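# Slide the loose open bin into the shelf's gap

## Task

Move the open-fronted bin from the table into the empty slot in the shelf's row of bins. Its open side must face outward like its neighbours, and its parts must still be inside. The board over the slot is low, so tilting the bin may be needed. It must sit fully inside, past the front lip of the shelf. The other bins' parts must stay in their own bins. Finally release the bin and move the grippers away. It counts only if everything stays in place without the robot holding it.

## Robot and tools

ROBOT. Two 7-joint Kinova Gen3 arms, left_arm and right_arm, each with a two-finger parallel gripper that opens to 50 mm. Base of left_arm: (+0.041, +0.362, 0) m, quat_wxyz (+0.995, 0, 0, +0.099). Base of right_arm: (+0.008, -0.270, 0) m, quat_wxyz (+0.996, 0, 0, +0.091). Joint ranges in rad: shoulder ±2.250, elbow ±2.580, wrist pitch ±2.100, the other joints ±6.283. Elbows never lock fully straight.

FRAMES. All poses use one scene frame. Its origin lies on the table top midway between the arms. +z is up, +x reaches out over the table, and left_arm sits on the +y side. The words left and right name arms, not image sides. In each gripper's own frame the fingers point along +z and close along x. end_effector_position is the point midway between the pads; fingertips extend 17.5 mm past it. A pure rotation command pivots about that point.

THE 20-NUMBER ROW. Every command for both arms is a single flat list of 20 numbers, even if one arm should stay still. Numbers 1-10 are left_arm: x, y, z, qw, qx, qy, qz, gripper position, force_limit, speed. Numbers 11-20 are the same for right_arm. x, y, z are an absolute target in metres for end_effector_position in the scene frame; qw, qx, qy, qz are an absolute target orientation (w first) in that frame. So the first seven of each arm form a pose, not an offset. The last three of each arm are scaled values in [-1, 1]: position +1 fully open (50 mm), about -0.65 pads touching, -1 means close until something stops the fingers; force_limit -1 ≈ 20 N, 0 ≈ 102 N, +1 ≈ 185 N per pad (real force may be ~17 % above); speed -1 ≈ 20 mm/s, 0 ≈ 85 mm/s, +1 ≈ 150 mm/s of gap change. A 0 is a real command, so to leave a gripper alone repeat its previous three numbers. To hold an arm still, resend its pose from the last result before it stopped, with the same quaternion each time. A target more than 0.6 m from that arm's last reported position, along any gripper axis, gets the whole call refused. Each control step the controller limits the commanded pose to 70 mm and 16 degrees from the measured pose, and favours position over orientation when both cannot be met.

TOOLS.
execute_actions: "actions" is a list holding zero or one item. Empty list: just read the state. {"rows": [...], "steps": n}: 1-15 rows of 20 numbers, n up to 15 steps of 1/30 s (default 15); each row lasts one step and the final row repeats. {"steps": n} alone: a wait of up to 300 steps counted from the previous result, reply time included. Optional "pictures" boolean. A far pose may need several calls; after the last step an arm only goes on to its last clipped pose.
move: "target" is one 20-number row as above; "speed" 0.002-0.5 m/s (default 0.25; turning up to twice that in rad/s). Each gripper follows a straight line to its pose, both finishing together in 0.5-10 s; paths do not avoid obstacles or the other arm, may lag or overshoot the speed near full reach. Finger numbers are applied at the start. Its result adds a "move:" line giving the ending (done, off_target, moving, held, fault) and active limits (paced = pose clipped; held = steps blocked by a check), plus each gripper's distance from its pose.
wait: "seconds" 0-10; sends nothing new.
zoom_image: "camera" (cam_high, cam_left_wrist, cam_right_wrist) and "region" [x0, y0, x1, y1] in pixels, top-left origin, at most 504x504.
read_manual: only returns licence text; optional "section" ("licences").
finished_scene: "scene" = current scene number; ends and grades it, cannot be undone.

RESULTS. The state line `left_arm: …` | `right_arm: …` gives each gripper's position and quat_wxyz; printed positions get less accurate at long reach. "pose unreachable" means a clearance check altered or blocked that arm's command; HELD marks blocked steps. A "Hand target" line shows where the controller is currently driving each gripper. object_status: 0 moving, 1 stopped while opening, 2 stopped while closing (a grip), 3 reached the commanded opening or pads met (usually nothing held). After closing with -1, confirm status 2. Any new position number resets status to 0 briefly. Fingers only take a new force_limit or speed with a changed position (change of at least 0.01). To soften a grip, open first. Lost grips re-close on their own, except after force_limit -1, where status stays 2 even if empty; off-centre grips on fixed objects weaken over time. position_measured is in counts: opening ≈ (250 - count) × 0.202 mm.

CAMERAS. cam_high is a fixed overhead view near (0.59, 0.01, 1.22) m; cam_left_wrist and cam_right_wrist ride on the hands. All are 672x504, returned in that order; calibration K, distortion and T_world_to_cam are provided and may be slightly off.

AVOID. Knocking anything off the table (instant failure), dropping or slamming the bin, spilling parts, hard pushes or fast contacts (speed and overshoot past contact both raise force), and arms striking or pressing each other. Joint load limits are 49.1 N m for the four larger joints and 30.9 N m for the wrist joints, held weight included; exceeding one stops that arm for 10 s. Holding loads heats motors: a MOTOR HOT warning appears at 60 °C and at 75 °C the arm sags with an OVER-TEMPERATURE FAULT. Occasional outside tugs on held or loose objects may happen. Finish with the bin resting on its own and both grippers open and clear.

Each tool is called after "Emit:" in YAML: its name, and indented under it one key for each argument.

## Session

Emit:
execute_actions:
  actions: []

Scene clock: 0.00 s of 6300.00 s.
left_arm: end_effector_position=(+0.2128, +0.4539, +0.2923) position_measured=3 object_status=3 end_effector_quat_wxyz=(-0.403, +0.757, -0.361, -0.366) | right_arm: end_effector_position=(+0.5101, -0.2495, +0.3376) position_measured=3 object_status=3 end_effector_quat_wxyz=(+0.419, +0.307, +0.788, -0.329)
Joint positions: left_arm=[ 0.29   0.425  0.72   2.233 -0.588  1.783  0.316] | right_arm=[-0.6    0.523  0.089  1.645  1.07   1.433  1.269]
Joint velocities: left_arm=[-0.     0.    -0.    -0.     0.001  0.     0.   ] | right_arm=[-0.     0.    -0.     0.     0.     0.001 -0.001]
Motor temperatures (°C, as the motors report them): left_arm=[26 25 22 28 33 33 29] | right_arm=[27 28 22 24 33 36 37]
Hand target (left_arm): +0.213, +0.454, +0.292; -0.403, +0.757, -0.361, -0.366
Hand target (right_arm): +0.510, -0.249, +0.338; +0.419, +0.307, +0.788, -0.329
camera_calibration (this result's frames):
cam_left_wrist: T_world_to_cam=[[0.492221, -0.234615, -0.838257, 0.250815], [-0.820195, -0.447538, -0.356357, 0.513197], [-0.291545, 0.86294, -0.412718, -0.0391087], [0, 0, 0, 1]] pos_world=[0.286064, 0.322269, 0.376988]
cam_right_wrist: T_world_to_cam=[[-0.449755, 0.218439, -0.866028, 0.577922], [0.754647, 0.61158, -0.237652, -0.119978], [0.477733, -0.76043, -0.439905, -0.1182], [0, 0, 0, 1]] pos_world=[0.406932, -0.142747, 0.419987]

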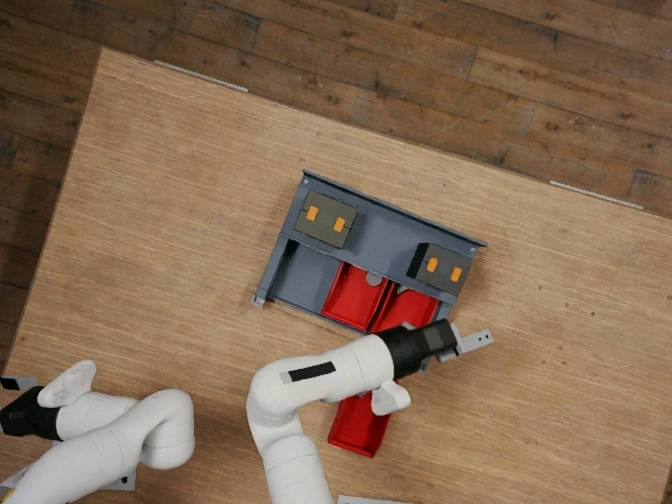

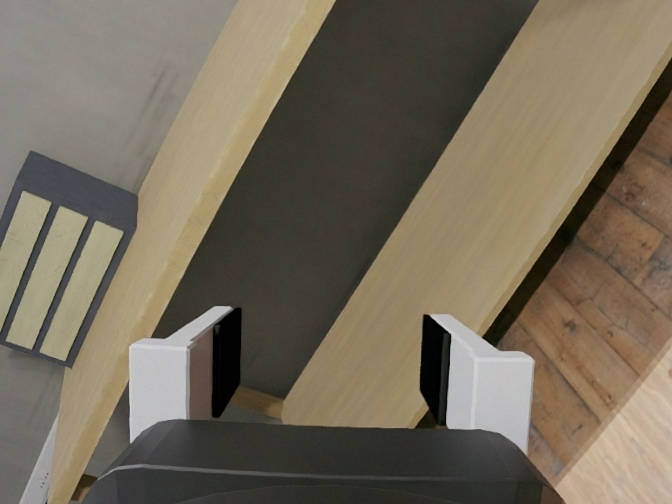

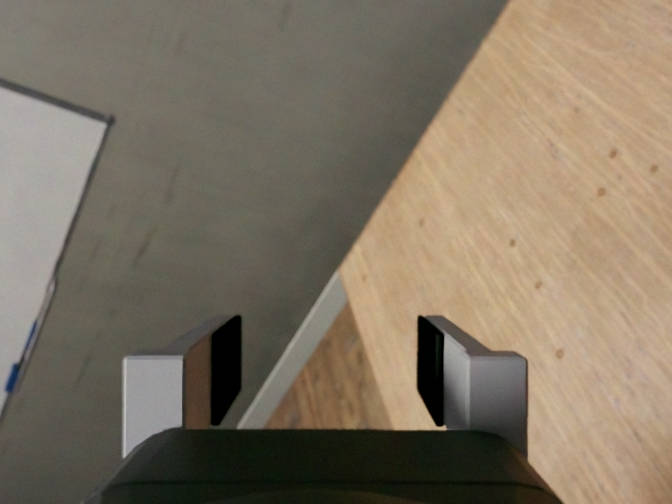

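Emit:
move:
  target: [0.2128,0.4,0.2923,0,0.026,1,0,1,0,0,0.35,-0.6,0.34,0.419,0.307,0.788,-0.329,1,0,0]

Scene clock: 13.70 s of 6300.00 s.
left_arm: end_effector_position=(+0.2116, +0.4001, +0.2908) position_measured=3 object_status=3 end_effector_quat_wxyz=(-0.001, +0.025, +1.000, -0.001) | right_arm: end_effector_position=(+0.3517, -0.6011, +0.3405) position_measured=3 object_status=3 end_effector_quat_wxyz=(+0.420, +0.306, +0.788, -0.330)
Joint positions: left_arm=[ 0.957 -0.43  -0.737  2.062 -0.286  1.415 -3.076] | right_arm=[-0.101 -0.005  0.444  2.396  1.759  0.785  1.131]
Joint velocities: left_arm=[ 0.004  0.007  0.003 -0.002  0.004 -0.001 -0.006] | right_arm=[-0.001 -0.001  0.002  0.     0.    -0.    -0.001]
Motor temperatures (°C, as the motors report them): left_arm=[26 25 22 28 33 33 29] | right_arm=[27 28 22 24 33 36 37]
Hand target (left_arm): +0.212, +0.400, +0.291; -0.001, +0.025, +1.000, -0.001
Hand target (right_arm): +0.352, -0.601, +0.340; +0.420, +0.306, +0.788, -0.330
Off the commanded pose (left_arm): 0.002 m, 0 deg.
Off the commanded pose (right_arm): 0.002 m, 0 deg.
After step 90, 5.40 s passed at rest.
move: done
camera_calibration (this result's frames):
cam_left_wrist: T_world_to_cam=[[-0.999725, 0.0227164, -0.00575869, 0.208149], [0.0225416, 0.999331, 0.0287873, -0.381644], [0.00640879, 0.0286496, -0.999569, 0.447811], [0, 0, 0, 1]] pos_world=[0.213825, 0.363831, 0.459803]
cam_right_wrist: T_world_to_cam=[[-0.4494, 0.215212, -0.86702, 0.584285], [0.754772, 0.610647, -0.239644, 0.215421], [0.477869, -0.762099, -0.43686, -0.310769], [0, 0, 0, 1]] pos_world=[0.248491, -0.494128, 0.422448]

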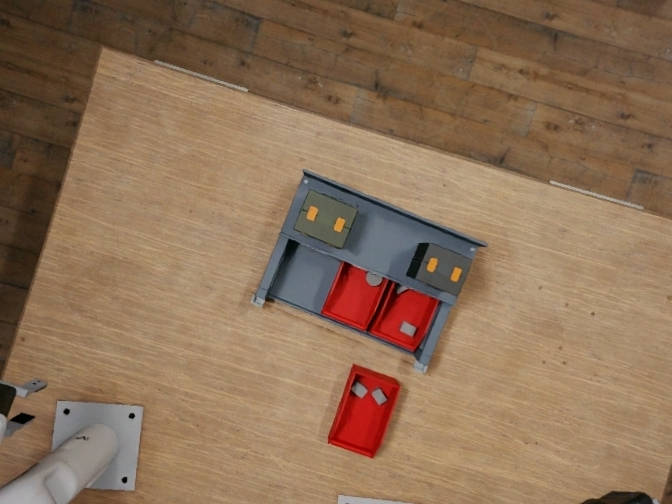

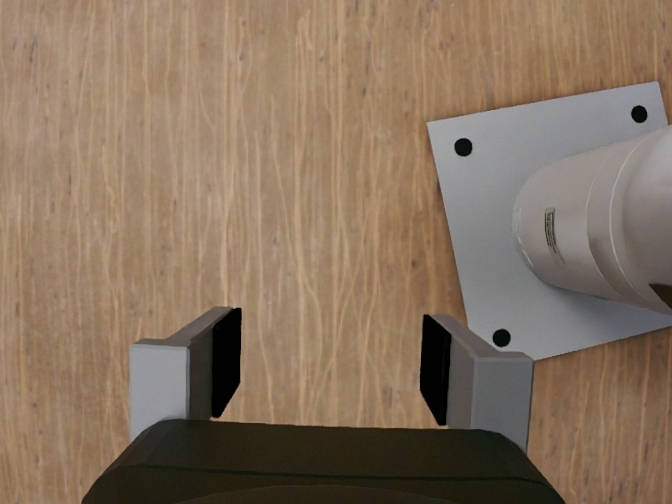

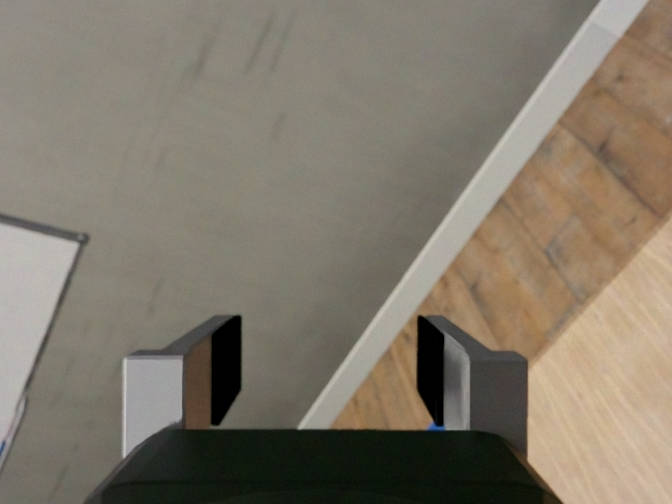

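Emit:
move:
  target: [0.187,-0.15,0.16,0,0.026,1,0,0.6,0,0,0.3517,-0.6011,0.34,0.419,0.307,0.788,-0.329,1,0,0]

Scene clock: 23.07 s of 6300.00 s.
left_arm: end_effector_position=(+0.1885, -0.1496, +0.1610) position_measured=63 object_status=3 end_effector_quat_wxyz=(+0.003, +0.026, +1.000, +0.000) | right_arm: end_effector_position=(+0.3517, -0.6011, +0.3400) position_measured=3 object_status=3 end_effector_quat_wxyz=(+0.419, +0.307, +0.788, -0.329)
Joint positions: left_arm=[ 1.408  0.576  0.03   1.478 -0.025  1.087 -1.946] | right_arm=[-0.1   -0.006  0.445  2.394  1.754  0.782  1.136]
Joint velocities: left_arm=[ 0.001  0.004  0.    -0.     0.001 -0.001  0.001] | right_arm=[-0.    -0.     0.002 -0.     0.     0.001 -0.001]
Motor temperatures (°C, as the motors report them): left_arm=[26 25 22 28 33 33 29] | right_arm=[27 28 22 24 33 36 37]
Hand target (left_arm): +0.188, -0.150, +0.161; +0.003, +0.026, +1.000, +0.001
Hand target (right_arm): +0.352, -0.601, +0.340; +0.419, +0.307, +0.788, -0.329
Off the commanded pose (left_arm): 0.002 m, 0 deg.
Off the commanded pose (right_arm): 0.000 m, 0 deg.
After step 90, 3.53 s passed at rest.
move: done
camera_calibration (this result's frames):
cam_left_wrist: T_world_to_cam=[[-0.999591, 0.0254326, -0.013113, 0.198392], [0.0250112, 0.999195, 0.0313587, 0.171063], [0.0139, 0.0310179, -0.999422, 0.332849], [0, 0, 0, 1]] pos_world=[0.189406, -0.186295, 0.329894]
cam_right_wrist: T_world_to_cam=[[-0.449918, 0.218592, -0.865905, 0.585699], [0.754979, 0.611021, -0.238034, 0.214861], [0.477053, -0.760836, -0.439942, -0.308871], [0, 0, 0, 1]] pos_world=[0.24865, -0.494314, 0.422419]

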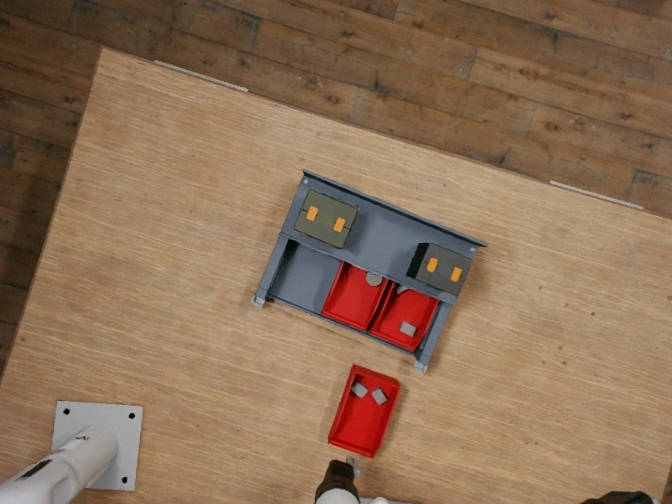

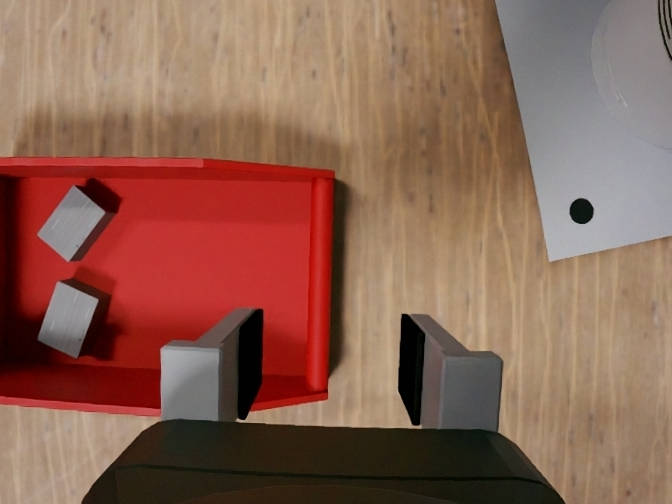

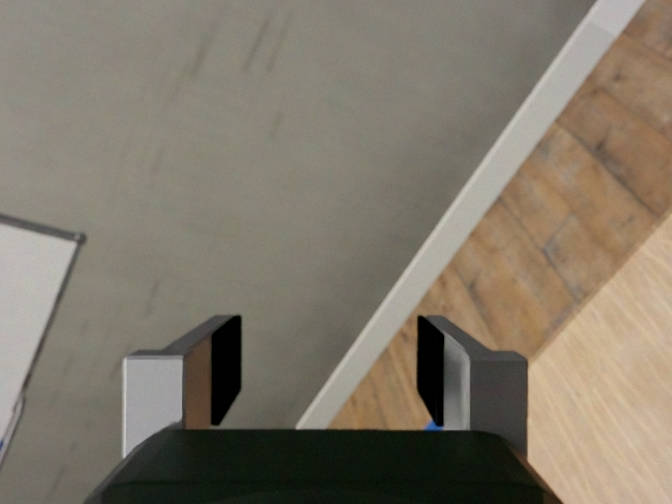

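Emit:
move:
  target: [0.196,-0.162,0.027,0,0.026,1,0,0.6,0,0,0.3517,-0.6011,0.34,0.419,0.307,0.788,-0.329,1,0,0]
  speed: 0.1

Emit:
move:
  target: [0.196,-0.162,0.027,0,0.026,1,0,-1,0.3,0,0.3517,-0.6011,0.34,0.419,0.307,0.788,-0.329,1,0,0]

Emit:
move:
  target: [0.23,0.068,0.09,0,0.048,0.999,0,-1,0.3,0,0.3517,-0.6011,0.34,0.419,0.307,0.788,-0.329,1,0,0]
  speed: 0.12

Emit:
move:
  target: [0.31,0.06,0.095,0,0.048,0.999,0,-1,0.3,0,0.3517,-0.6011,0.34,0.419,0.307,0.788,-0.329,1,0,0]
  speed: 0.06

Scene clock: 58.30 s of 6300.00 s.
left_arm: end_effector_position=(+0.1959, -0.1620, +0.0274) position_measured=63 object_status=3 end_effector_quat_wxyz=(+0.000, +0.027, +1.000, -0.000) | right_arm: end_effector_position=(+0.3517, -0.6011, +0.3400) position_measured=3 object_status=3 end_effector_quat_wxyz=(+0.419, +0.307, +0.788, -0.329)
Joint positions: left_arm=[ 1.403  0.792  0.023  1.564 -0.024  0.786 -1.956] | right_arm=[-0.1   -0.006  0.445  2.394  1.754  0.782  1.136]
Joint velocities: left_arm=[-0.     0.005 -0.    -0.     0.    -0.001  0.   ] | right_arm=[ 0.001  0.    -0.001  0.    -0.     0.002  0.001]
Motor temperatures (°C, as the motors report them): left_arm=[26 25 22 28 33 33 29] | right_arm=[27 27 22 25 33 36 37]
Hand target (left_arm): +0.196, -0.162, +0.027; -0.000, +0.027, +1.000, +0.000
Hand target (right_arm): +0.352, -0.601, +0.340; +0.419, +0.307, +0.788, -0.329
Off the commanded pose (left_arm): 0.000 m, 0 deg.
Off the commanded pose (right_arm): 0.000 m, 0 deg.
After step 90, 30.57 s passed at rest.
move: done
camera_calibration (this result's frames):
cam_left_wrist: T_world_to_cam=[[-0.999628, 0.0263109, -0.00714214, 0.204346], [0.026084, 0.999204, 0.0301966, 0.18733], [0.00793096, 0.0299991, -0.999518, 0.200653], [0, 0, 0, 1]] pos_world=[0.197792, -0.198577, 0.196359]
cam_right_wrist: T_world_to_cam=[[-0.449906, 0.21859, -0.865912, 0.585698], [0.75498, 0.611024, -0.238022, 0.214854], [0.477064, -0.760833, -0.439935, -0.308873], [0, 0, 0, 1]] pos_world=[0.248651, -0.494309, 0.422419]

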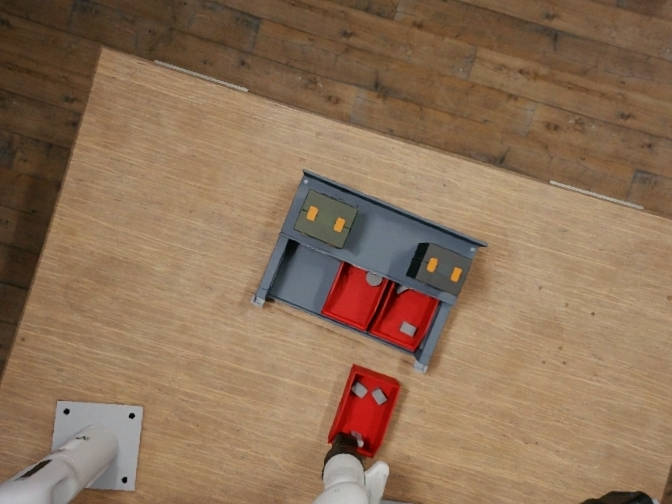

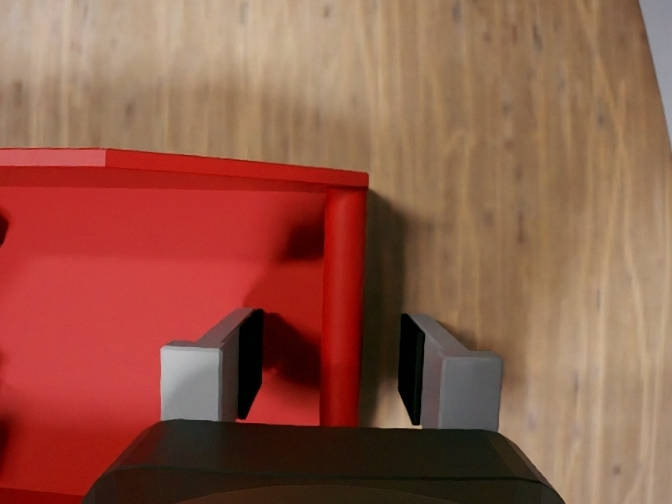

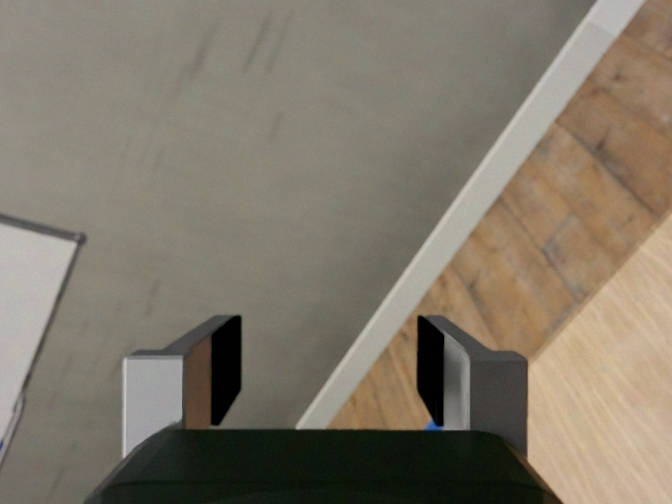

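Scene clock: 59.00 s of 6300.00 s.
left_arm: end_effector_position=(+0.1955, -0.1620, +0.0271) position_measured=210 object_status=2 end_effector_quat_wxyz=(-0.000, +0.026, +1.000, +0.000) | right_arm: end_effector_position=(+0.3517, -0.6011, +0.3400) position_measured=3 object_status=3 end_effector_quat_wxyz=(+0.419, +0.307, +0.788, -0.329)
Joint positions: left_arm=[ 1.404  0.793  0.023  1.564 -0.023  0.786 -1.955] | right_arm=[-0.1   -0.006  0.445  2.394  1.754  0.782  1.136]
Joint velocities: left_arm=[ 0.    -0.    -0.001 -0.001  0.    -0.    -0.   ] | right_arm=[-0.001 -0.    -0.    -0.     0.     0.001 -0.   ]
Motor temperatures (°C, as the motors report them): left_arm=[26 25 22 28 33 33 29] | right_arm=[27 27 22 25 33 36 37]
Hand target (left_arm): +0.196, -0.162, +0.027; -0.000, +0.026, +1.000, +0.000
Hand target (right_arm): +0.352, -0.601, +0.340; +0.419, +0.307, +0.788, -0.329
Off the commanded pose (left_arm): 0.001 m, 0 deg.
Off the commanded pose (right_arm): 0.000 m, 0 deg.
move: done
camera_calibration (this result's frames):
cam_left_wrist: T_world_to_cam=[[-0.999654, 0.0254932, -0.00646914, 0.203766], [0.0252833, 0.999209, 0.0306911, 0.187467], [0.00724644, 0.0305169, -0.999508, 0.200568], [0, 0, 0, 1]] pos_world=[0.197502, -0.198634, 0.196034]
cam_right_wrist: T_world_to_cam=[[-0.449906, 0.21859, -0.865912, 0.585698], [0.75498, 0.611024, -0.238022, 0.214854], [0.477064, -0.760834, -0.439935, -0.308873], [0, 0, 0, 1]] pos_world=[0.248651, -0.494309, 0.422419]

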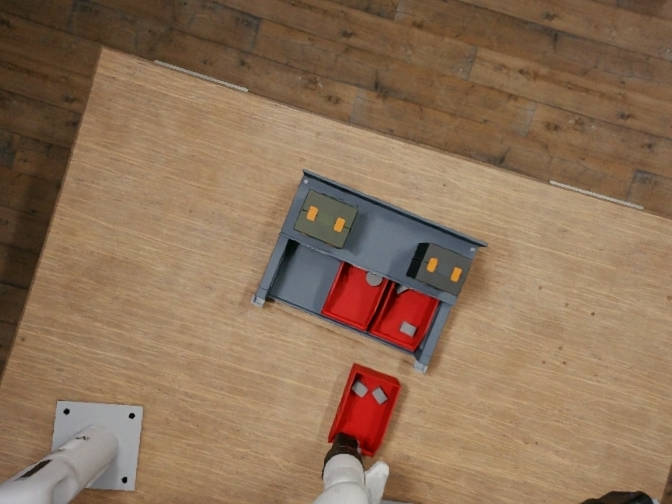

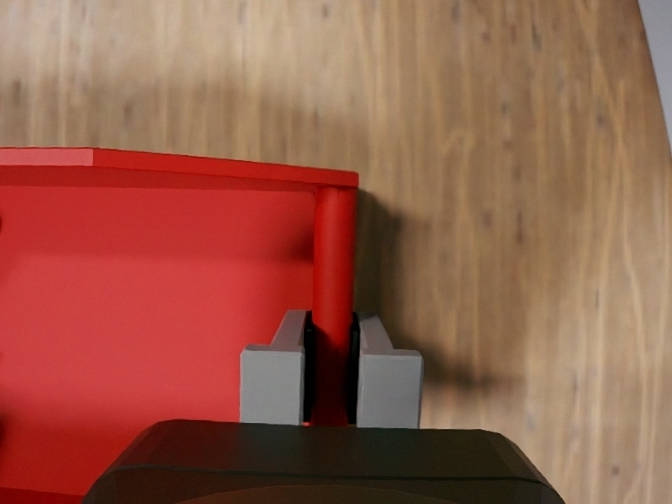

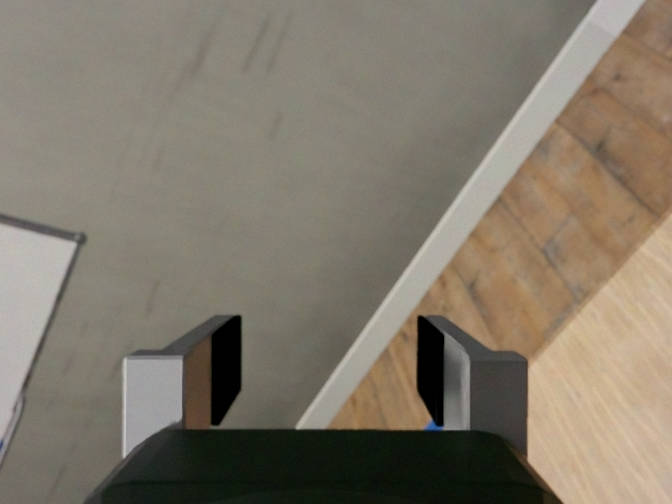

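Scene clock: 61.33 s of 6300.00 s.
left_arm: end_effector_position=(+0.2284, +0.0687, +0.0891) position_measured=210 object_status=2 end_effector_quat_wxyz=(-0.002, +0.048, +0.999, +0.001) | right_arm: end_effector_position=(+0.3517, -0.6011, +0.3400) position_measured=3 object_status=3 end_effector_quat_wxyz=(+0.419, +0.307, +0.788, -0.329)
Joint positions: left_arm=[ 1.05   0.363  0.033  2.171 -0.017  0.612 -2.341] | right_arm=[-0.1   -0.006  0.445  2.394  1.754  0.782  1.136]
Joint velocities: left_arm=[-0.006 -0.008 -0.005 -0.     0.004 -0.    -0.004] | right_arm=[ 0.001 -0.     0.     0.     0.     0.002 -0.001]
Motor temperatures (°C, as the motors report them): left_arm=[26 25 22 28 33 33 29] | right_arm=[27 27 22 25 33 36 37]
Hand target (left_arm): +0.229, +0.068, +0.090; -0.001, +0.048, +0.999, +0.000
Hand target (right_arm): +0.352, -0.601, +0.340; +0.419, +0.307, +0.788, -0.329
Off the commanded pose (left_arm): 0.002 m, 0 deg.
Off the commanded pose (right_arm): 0.000 m, 0 deg.
move: done
camera_calibration (this result's frames):
cam_left_wrist: T_world_to_cam=[[-0.997578, 0.0695092, -0.0024999, 0.227288], [0.0693904, 0.997052, 0.0327579, -0.0558489], [0.00476951, 0.0325051, -0.99946, 0.255673], [0, 0, 0, 1]] pos_world=[0.229393, 0.031575, 0.257932]
cam_right_wrist: T_world_to_cam=[[-0.449906, 0.21859, -0.865912, 0.585698], [0.75498, 0.611024, -0.238022, 0.214854], [0.477064, -0.760833, -0.439935, -0.308873], [0, 0, 0, 1]] pos_world=[0.248651, -0.494309, 0.422419]

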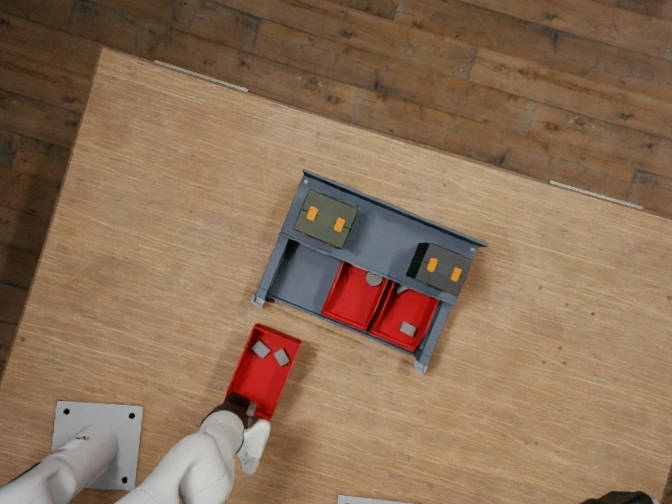

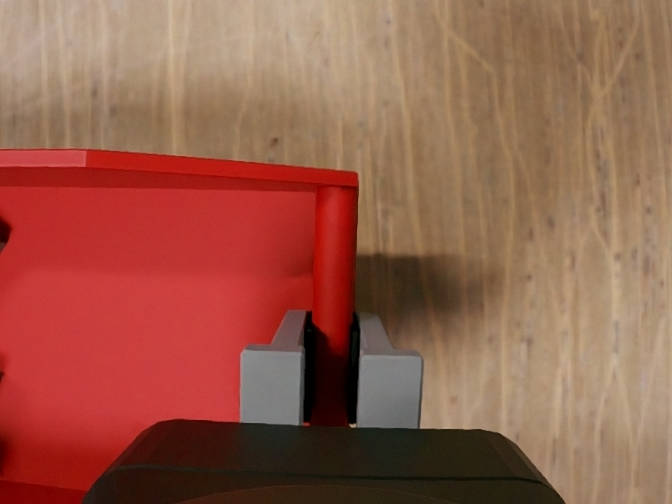

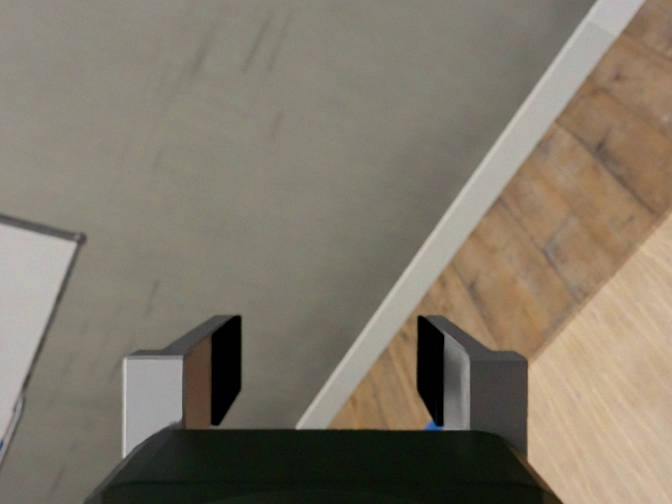

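Scene clock: 62.97 s of 6300.00 s.
left_arm: end_effector_position=(+0.3092, +0.0604, +0.0945) position_measured=210 object_status=2 end_effector_quat_wxyz=(-0.001, +0.048, +0.999, +0.001) | right_arm: end_effector_position=(+0.3517, -0.6011, +0.3400) position_measured=3 object_status=3 end_effector_quat_wxyz=(+0.419, +0.307, +0.788, -0.329)
Joint positions: left_arm=[ 0.911  0.448  0.026  1.986 -0.018  0.711 -2.488] | right_arm=[-0.1   -0.006  0.445  2.394  1.754  0.782  1.136]
Joint velocities: left_arm=[-0.003  0.004 -0.002  0.     0.001  0.002 -0.002] | right_arm=[ 0.001 -0.    -0.001 -0.     0.     0.    -0.   ]
Motor temperatures (°C, as the motors report them): left_arm=[26 25 22 28 33 33 29] | right_arm=[27 27 22 25 33 36 37]
Hand target (left_arm): +0.310, +0.060, +0.095; -0.000, +0.048, +0.999, +0.000
Hand target (right_arm): +0.352, -0.601, +0.340; +0.419, +0.307, +0.788, -0.329
Off the commanded pose (left_arm): 0.001 m, 0 deg.
Off the commanded pose (right_arm): 0.000 m, 0 deg.
move: done
camera_calibration (this result's frames):
cam_left_wrist: T_world_to_cam=[[-0.997584, 0.0692783, -0.0052589, 0.308759], [0.0690729, 0.997086, 0.0323896, -0.0532319], [0.00748747, 0.0319481, -0.999461, 0.260116], [0, 0, 0, 1]] pos_world=[0.309742, 0.0233762, 0.263324]
cam_right_wrist: T_world_to_cam=[[-0.449906, 0.21859, -0.865912, 0.585698], [0.75498, 0.611024, -0.238022, 0.214854], [0.477064, -0.760834, -0.439935, -0.308873], [0, 0, 0, 1]] pos_world=[0.248651, -0.494309, 0.422419]

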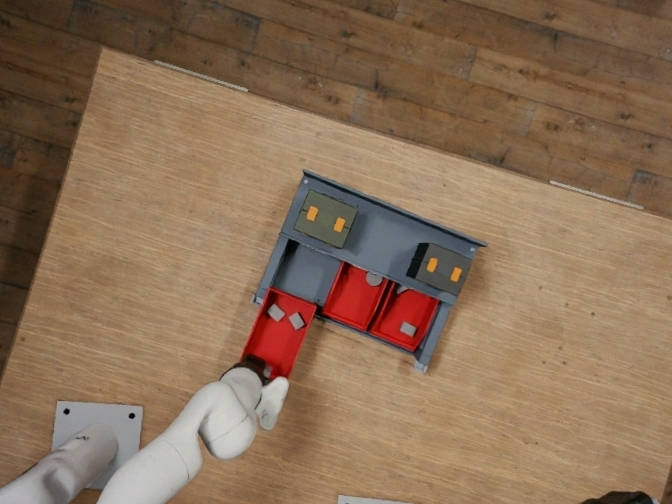

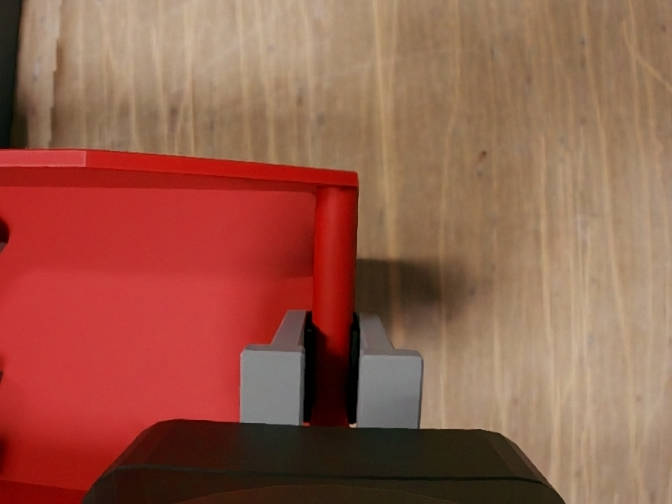

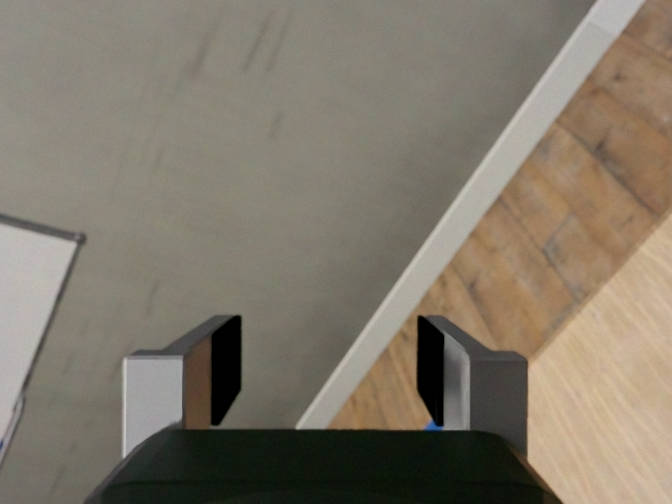

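Emit:
move:
  target: [0.372,0.047,0.07,-0.06,0.057,0.996,-0.003,-1,0.3,0,0.3517,-0.6011,0.34,0.419,0.307,0.788,-0.329,1,0,0]
  speed: 0.04

Scene clock: 80.73 s of 6300.00 s.
left_arm: end_effector_position=(+0.3712, +0.0473, +0.0695) position_measured=210 object_status=2 end_effector_quat_wxyz=(-0.061, +0.057, +0.997, -0.002) | right_arm: end_effector_position=(+0.3517, -0.6011, +0.3400) position_measured=3 object_status=3 end_effector_quat_wxyz=(+0.419, +0.307, +0.788, -0.329)
Joint positions: left_arm=[ 0.758  0.643  0.073  1.725  0.032  0.876 -2.656] | right_arm=[-0.1   -0.006  0.445  2.394  1.754  0.782  1.136]
Joint velocities: left_arm=[-0.002  0.007 -0.002 -0.002  0.001  0.001 -0.001] | right_arm=[-0.     0.001  0.002  0.     0.     0.    -0.   ]
Motor temperatures (°C, as the motors report them): left_arm=[26 26 22 28 33 33 29] | right_arm=[27 27 22 25 33 36 37]
Hand target (left_arm): +0.372, +0.047, +0.070; -0.060, +0.057, +0.997, -0.003
Hand target (right_arm): +0.352, -0.601, +0.340; +0.419, +0.307, +0.788, -0.329
Off the commanded pose (left_arm): 0.001 m, 0 deg.
Off the commanded pose (right_arm): 0.000 m, 0 deg.
After step 90, 12.80 s passed at rest.
move: done
camera_calibration (this result's frames):
cam_left_wrist: T_world_to_cam=[[-0.989592, 0.0875796, 0.114184, 0.359308], [0.090688, 0.995629, 0.0223082, -0.0509758], [-0.111731, 0.0324311, -0.993209, 0.27888], [0, 0, 0, 1]] pos_world=[0.391351, 0.0102405, 0.237096]
cam_right_wrist: T_world_to_cam=[[-0.449906, 0.21859, -0.865912, 0.585698], [0.75498, 0.611024, -0.238022, 0.214854], [0.477064, -0.760833, -0.439935, -0.308873], [0, 0, 0, 1]] pos_world=[0.248651, -0.494309, 0.422419]

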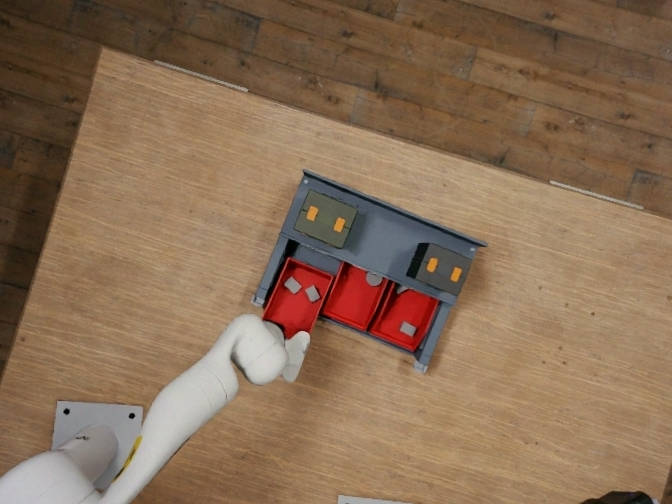

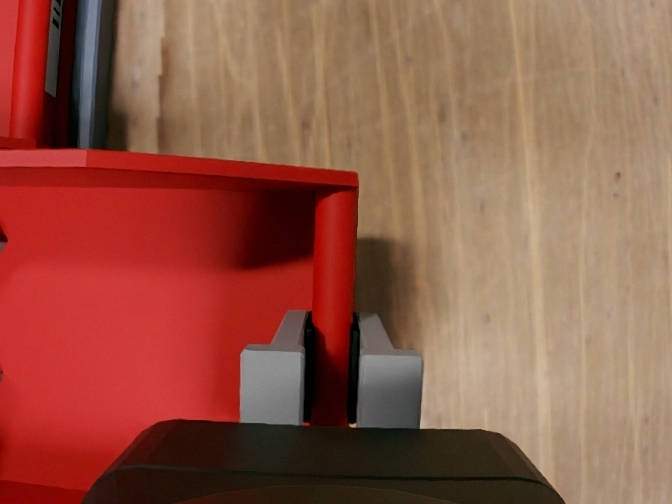

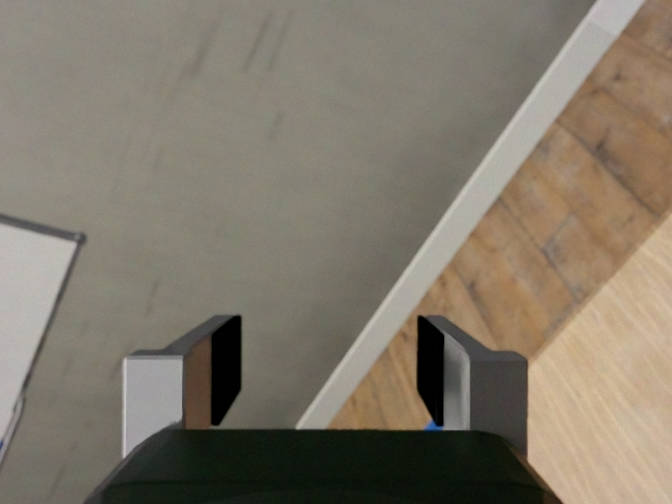

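Close to the neighbour; shift +3 mm.

Emit:
move:
  target: [0.387,0.049,0.064,-0.085,0.057,0.995,-0.005,-1,0.3,0,0.3517,-0.6011,0.34,0.419,0.307,0.788,-0.329,1,0,0]
  speed: 0.02

Emit:
move:
  target: [0.422,0.045,0.061,-0.085,0.057,0.995,-0.005,-1,0.3,0,0.3517,-0.6011,0.34,0.419,0.307,0.788,-0.329,1,0,0]
  speed: 0.015

Scene clock: 93.60 s of 6300.00 s.
left_arm: end_effector_position=(+0.3864, +0.0491, +0.0639) position_measured=210 object_status=2 end_effector_quat_wxyz=(-0.085, +0.057, +0.995, -0.005) | right_arm: end_effector_position=(+0.3517, -0.6011, +0.3400) position_measured=3 object_status=3 end_effector_quat_wxyz=(+0.419, +0.307, +0.788, -0.329)
Joint positions: left_arm=[ 0.711  0.698  0.088  1.645  0.046  0.945 -2.702] | right_arm=[-0.1   -0.006  0.445  2.394  1.754  0.782  1.136]
Joint velocities: left_arm=[-0.001  0.002  0.001 -0.002  0.002  0.    -0.001] | right_arm=[-0.001  0.    -0.    -0.    -0.     0.002  0.   ]
Motor temperatures (°C, as the motors report them): left_arm=[26 26 22 28 33 33 29] | right_arm=[27 27 22 25 33 36 37]
Hand target (left_arm): +0.387, +0.049, +0.064; -0.085, +0.057, +0.995, -0.005
Hand target (right_arm): +0.352, -0.601, +0.340; +0.419, +0.307, +0.788, -0.329
Off the commanded pose (left_arm): 0.001 m, 0 deg.
Off the commanded pose (right_arm): 0.000 m, 0 deg.
After step 90, 8.43 s passed at rest.
move: done
camera_calibration (this result's frames):
cam_left_wrist: T_world_to_cam=[[-0.982716, 0.0877922, 0.16298, 0.369079], [0.0915526, 0.995677, 0.0156928, -0.0538648], [-0.160898, 0.0303428, -0.986505, 0.293606], [0, 0, 0, 1]] pos_world=[0.414872, 0.0123208, 0.230337]
cam_right_wrist: T_world_to_cam=[[-0.449906, 0.21859, -0.865912, 0.585698], [0.75498, 0.611024, -0.238022, 0.214854], [0.477064, -0.760834, -0.439935, -0.308873], [0, 0, 0, 1]] pos_world=[0.248651, -0.494309, 0.422419]

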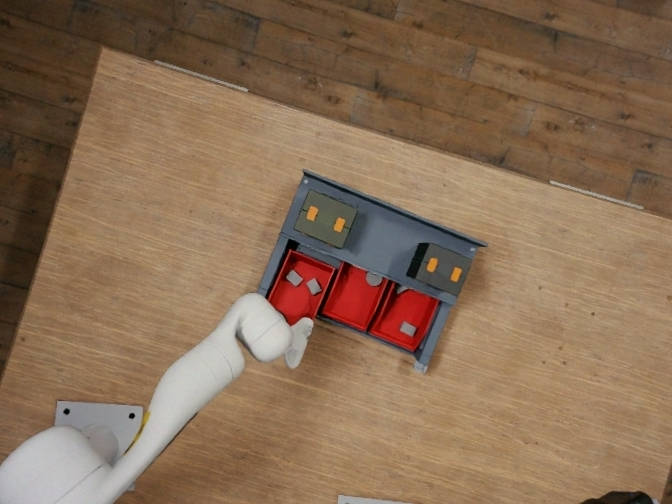

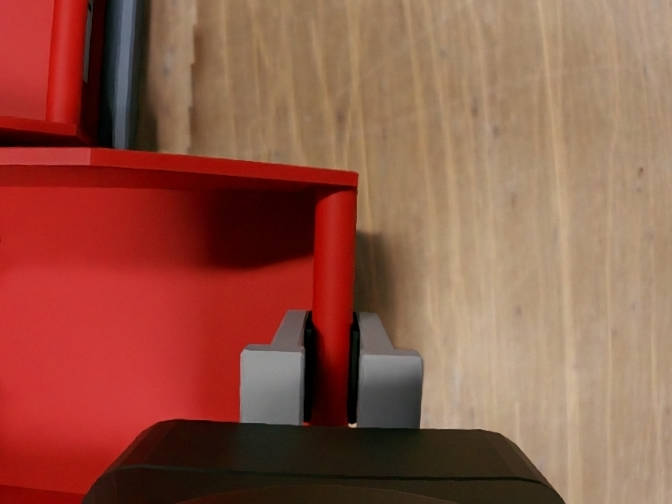

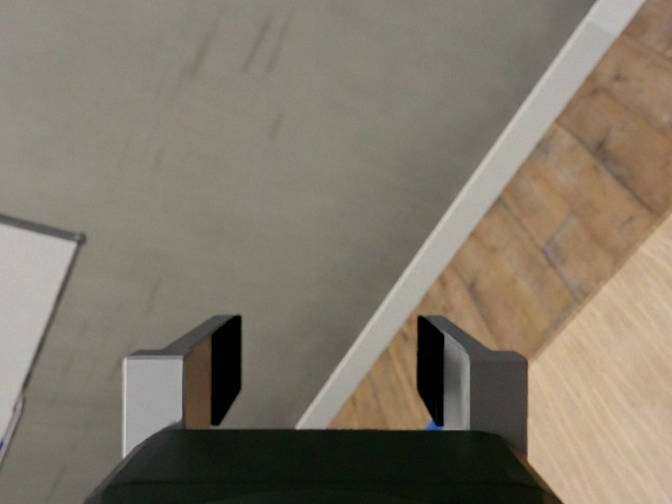

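Scene clock: 96.23 s of 6300.00 s.
left_arm: end_effector_position=(+0.4215, +0.0451, +0.0609) position_measured=210 object_status=2 end_effector_quat_wxyz=(-0.085, +0.057, +0.995, -0.005) | right_arm: end_effector_position=(+0.3517, -0.6011, +0.3400) position_measured=3 object_status=3 end_effector_quat_wxyz=(+0.419, +0.307, +0.788, -0.329)
Joint positions: left_arm=[ 0.687  0.757  0.085  1.526  0.037  1.006 -2.724] | right_arm=[-0.1   -0.006  0.445  2.394  1.754  0.782  1.136]
Joint velocities: left_arm=[-0.     0.001  0.001 -0.001  0.001  0.    -0.   ] | right_arm=[-0.    -0.    -0.002  0.    -0.     0.001  0.   ]
Motor temperatures (°C, as the motors report them): left_arm=[26 26 22 28 33 33 29] | right_arm=[27 27 22 25 33 36 37]
Hand target (left_arm): +0.422, +0.045, +0.061; -0.085, +0.057, +0.995, -0.005
Hand target (right_arm): +0.352, -0.601, +0.340; +0.419, +0.307, +0.788, -0.329
Off the commanded pose (left_arm): 0.001 m, 0 deg.
Off the commanded pose (right_arm): 0.000 m, 0 deg.
move: done
camera_calibration (this result's frames):
cam_left_wrist: T_world_to_cam=[[-0.982716, 0.0876036, 0.163077, 0.404332], [0.0913877, 0.995689, 0.0158347, -0.0529706], [-0.160987, 0.0304643, -0.986486, 0.296459], [0, 0, 0, 1]] pos_world=[0.44991, 0.00828995, 0.227355]
cam_right_wrist: T_world_to_cam=[[-0.449906, 0.21859, -0.865912, 0.585698], [0.75498, 0.611024, -0.238022, 0.214854], [0.477064, -0.760834, -0.439935, -0.308873], [0, 0, 0, 1]] pos_world=[0.248651, -0.494309, 0.422419]

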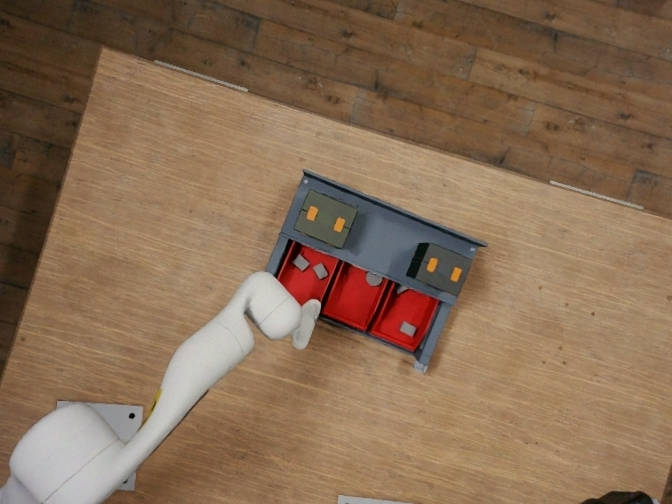

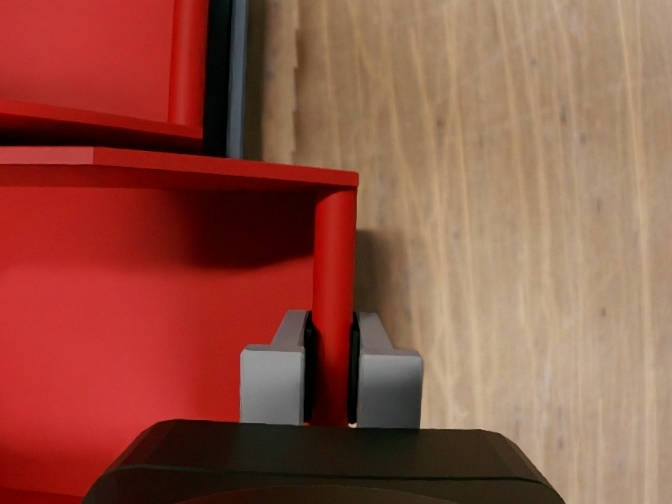

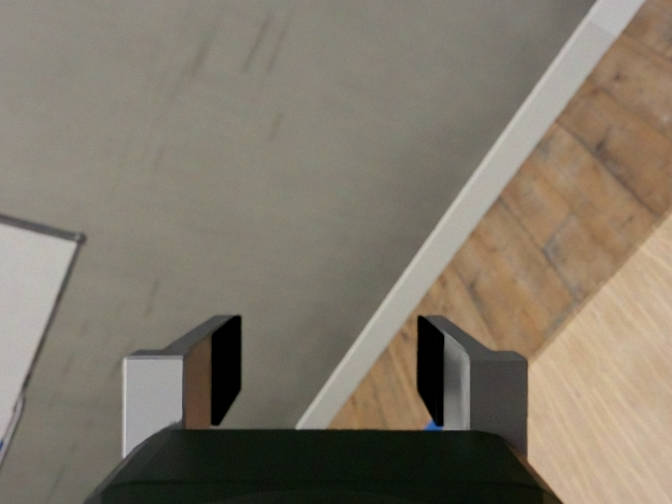

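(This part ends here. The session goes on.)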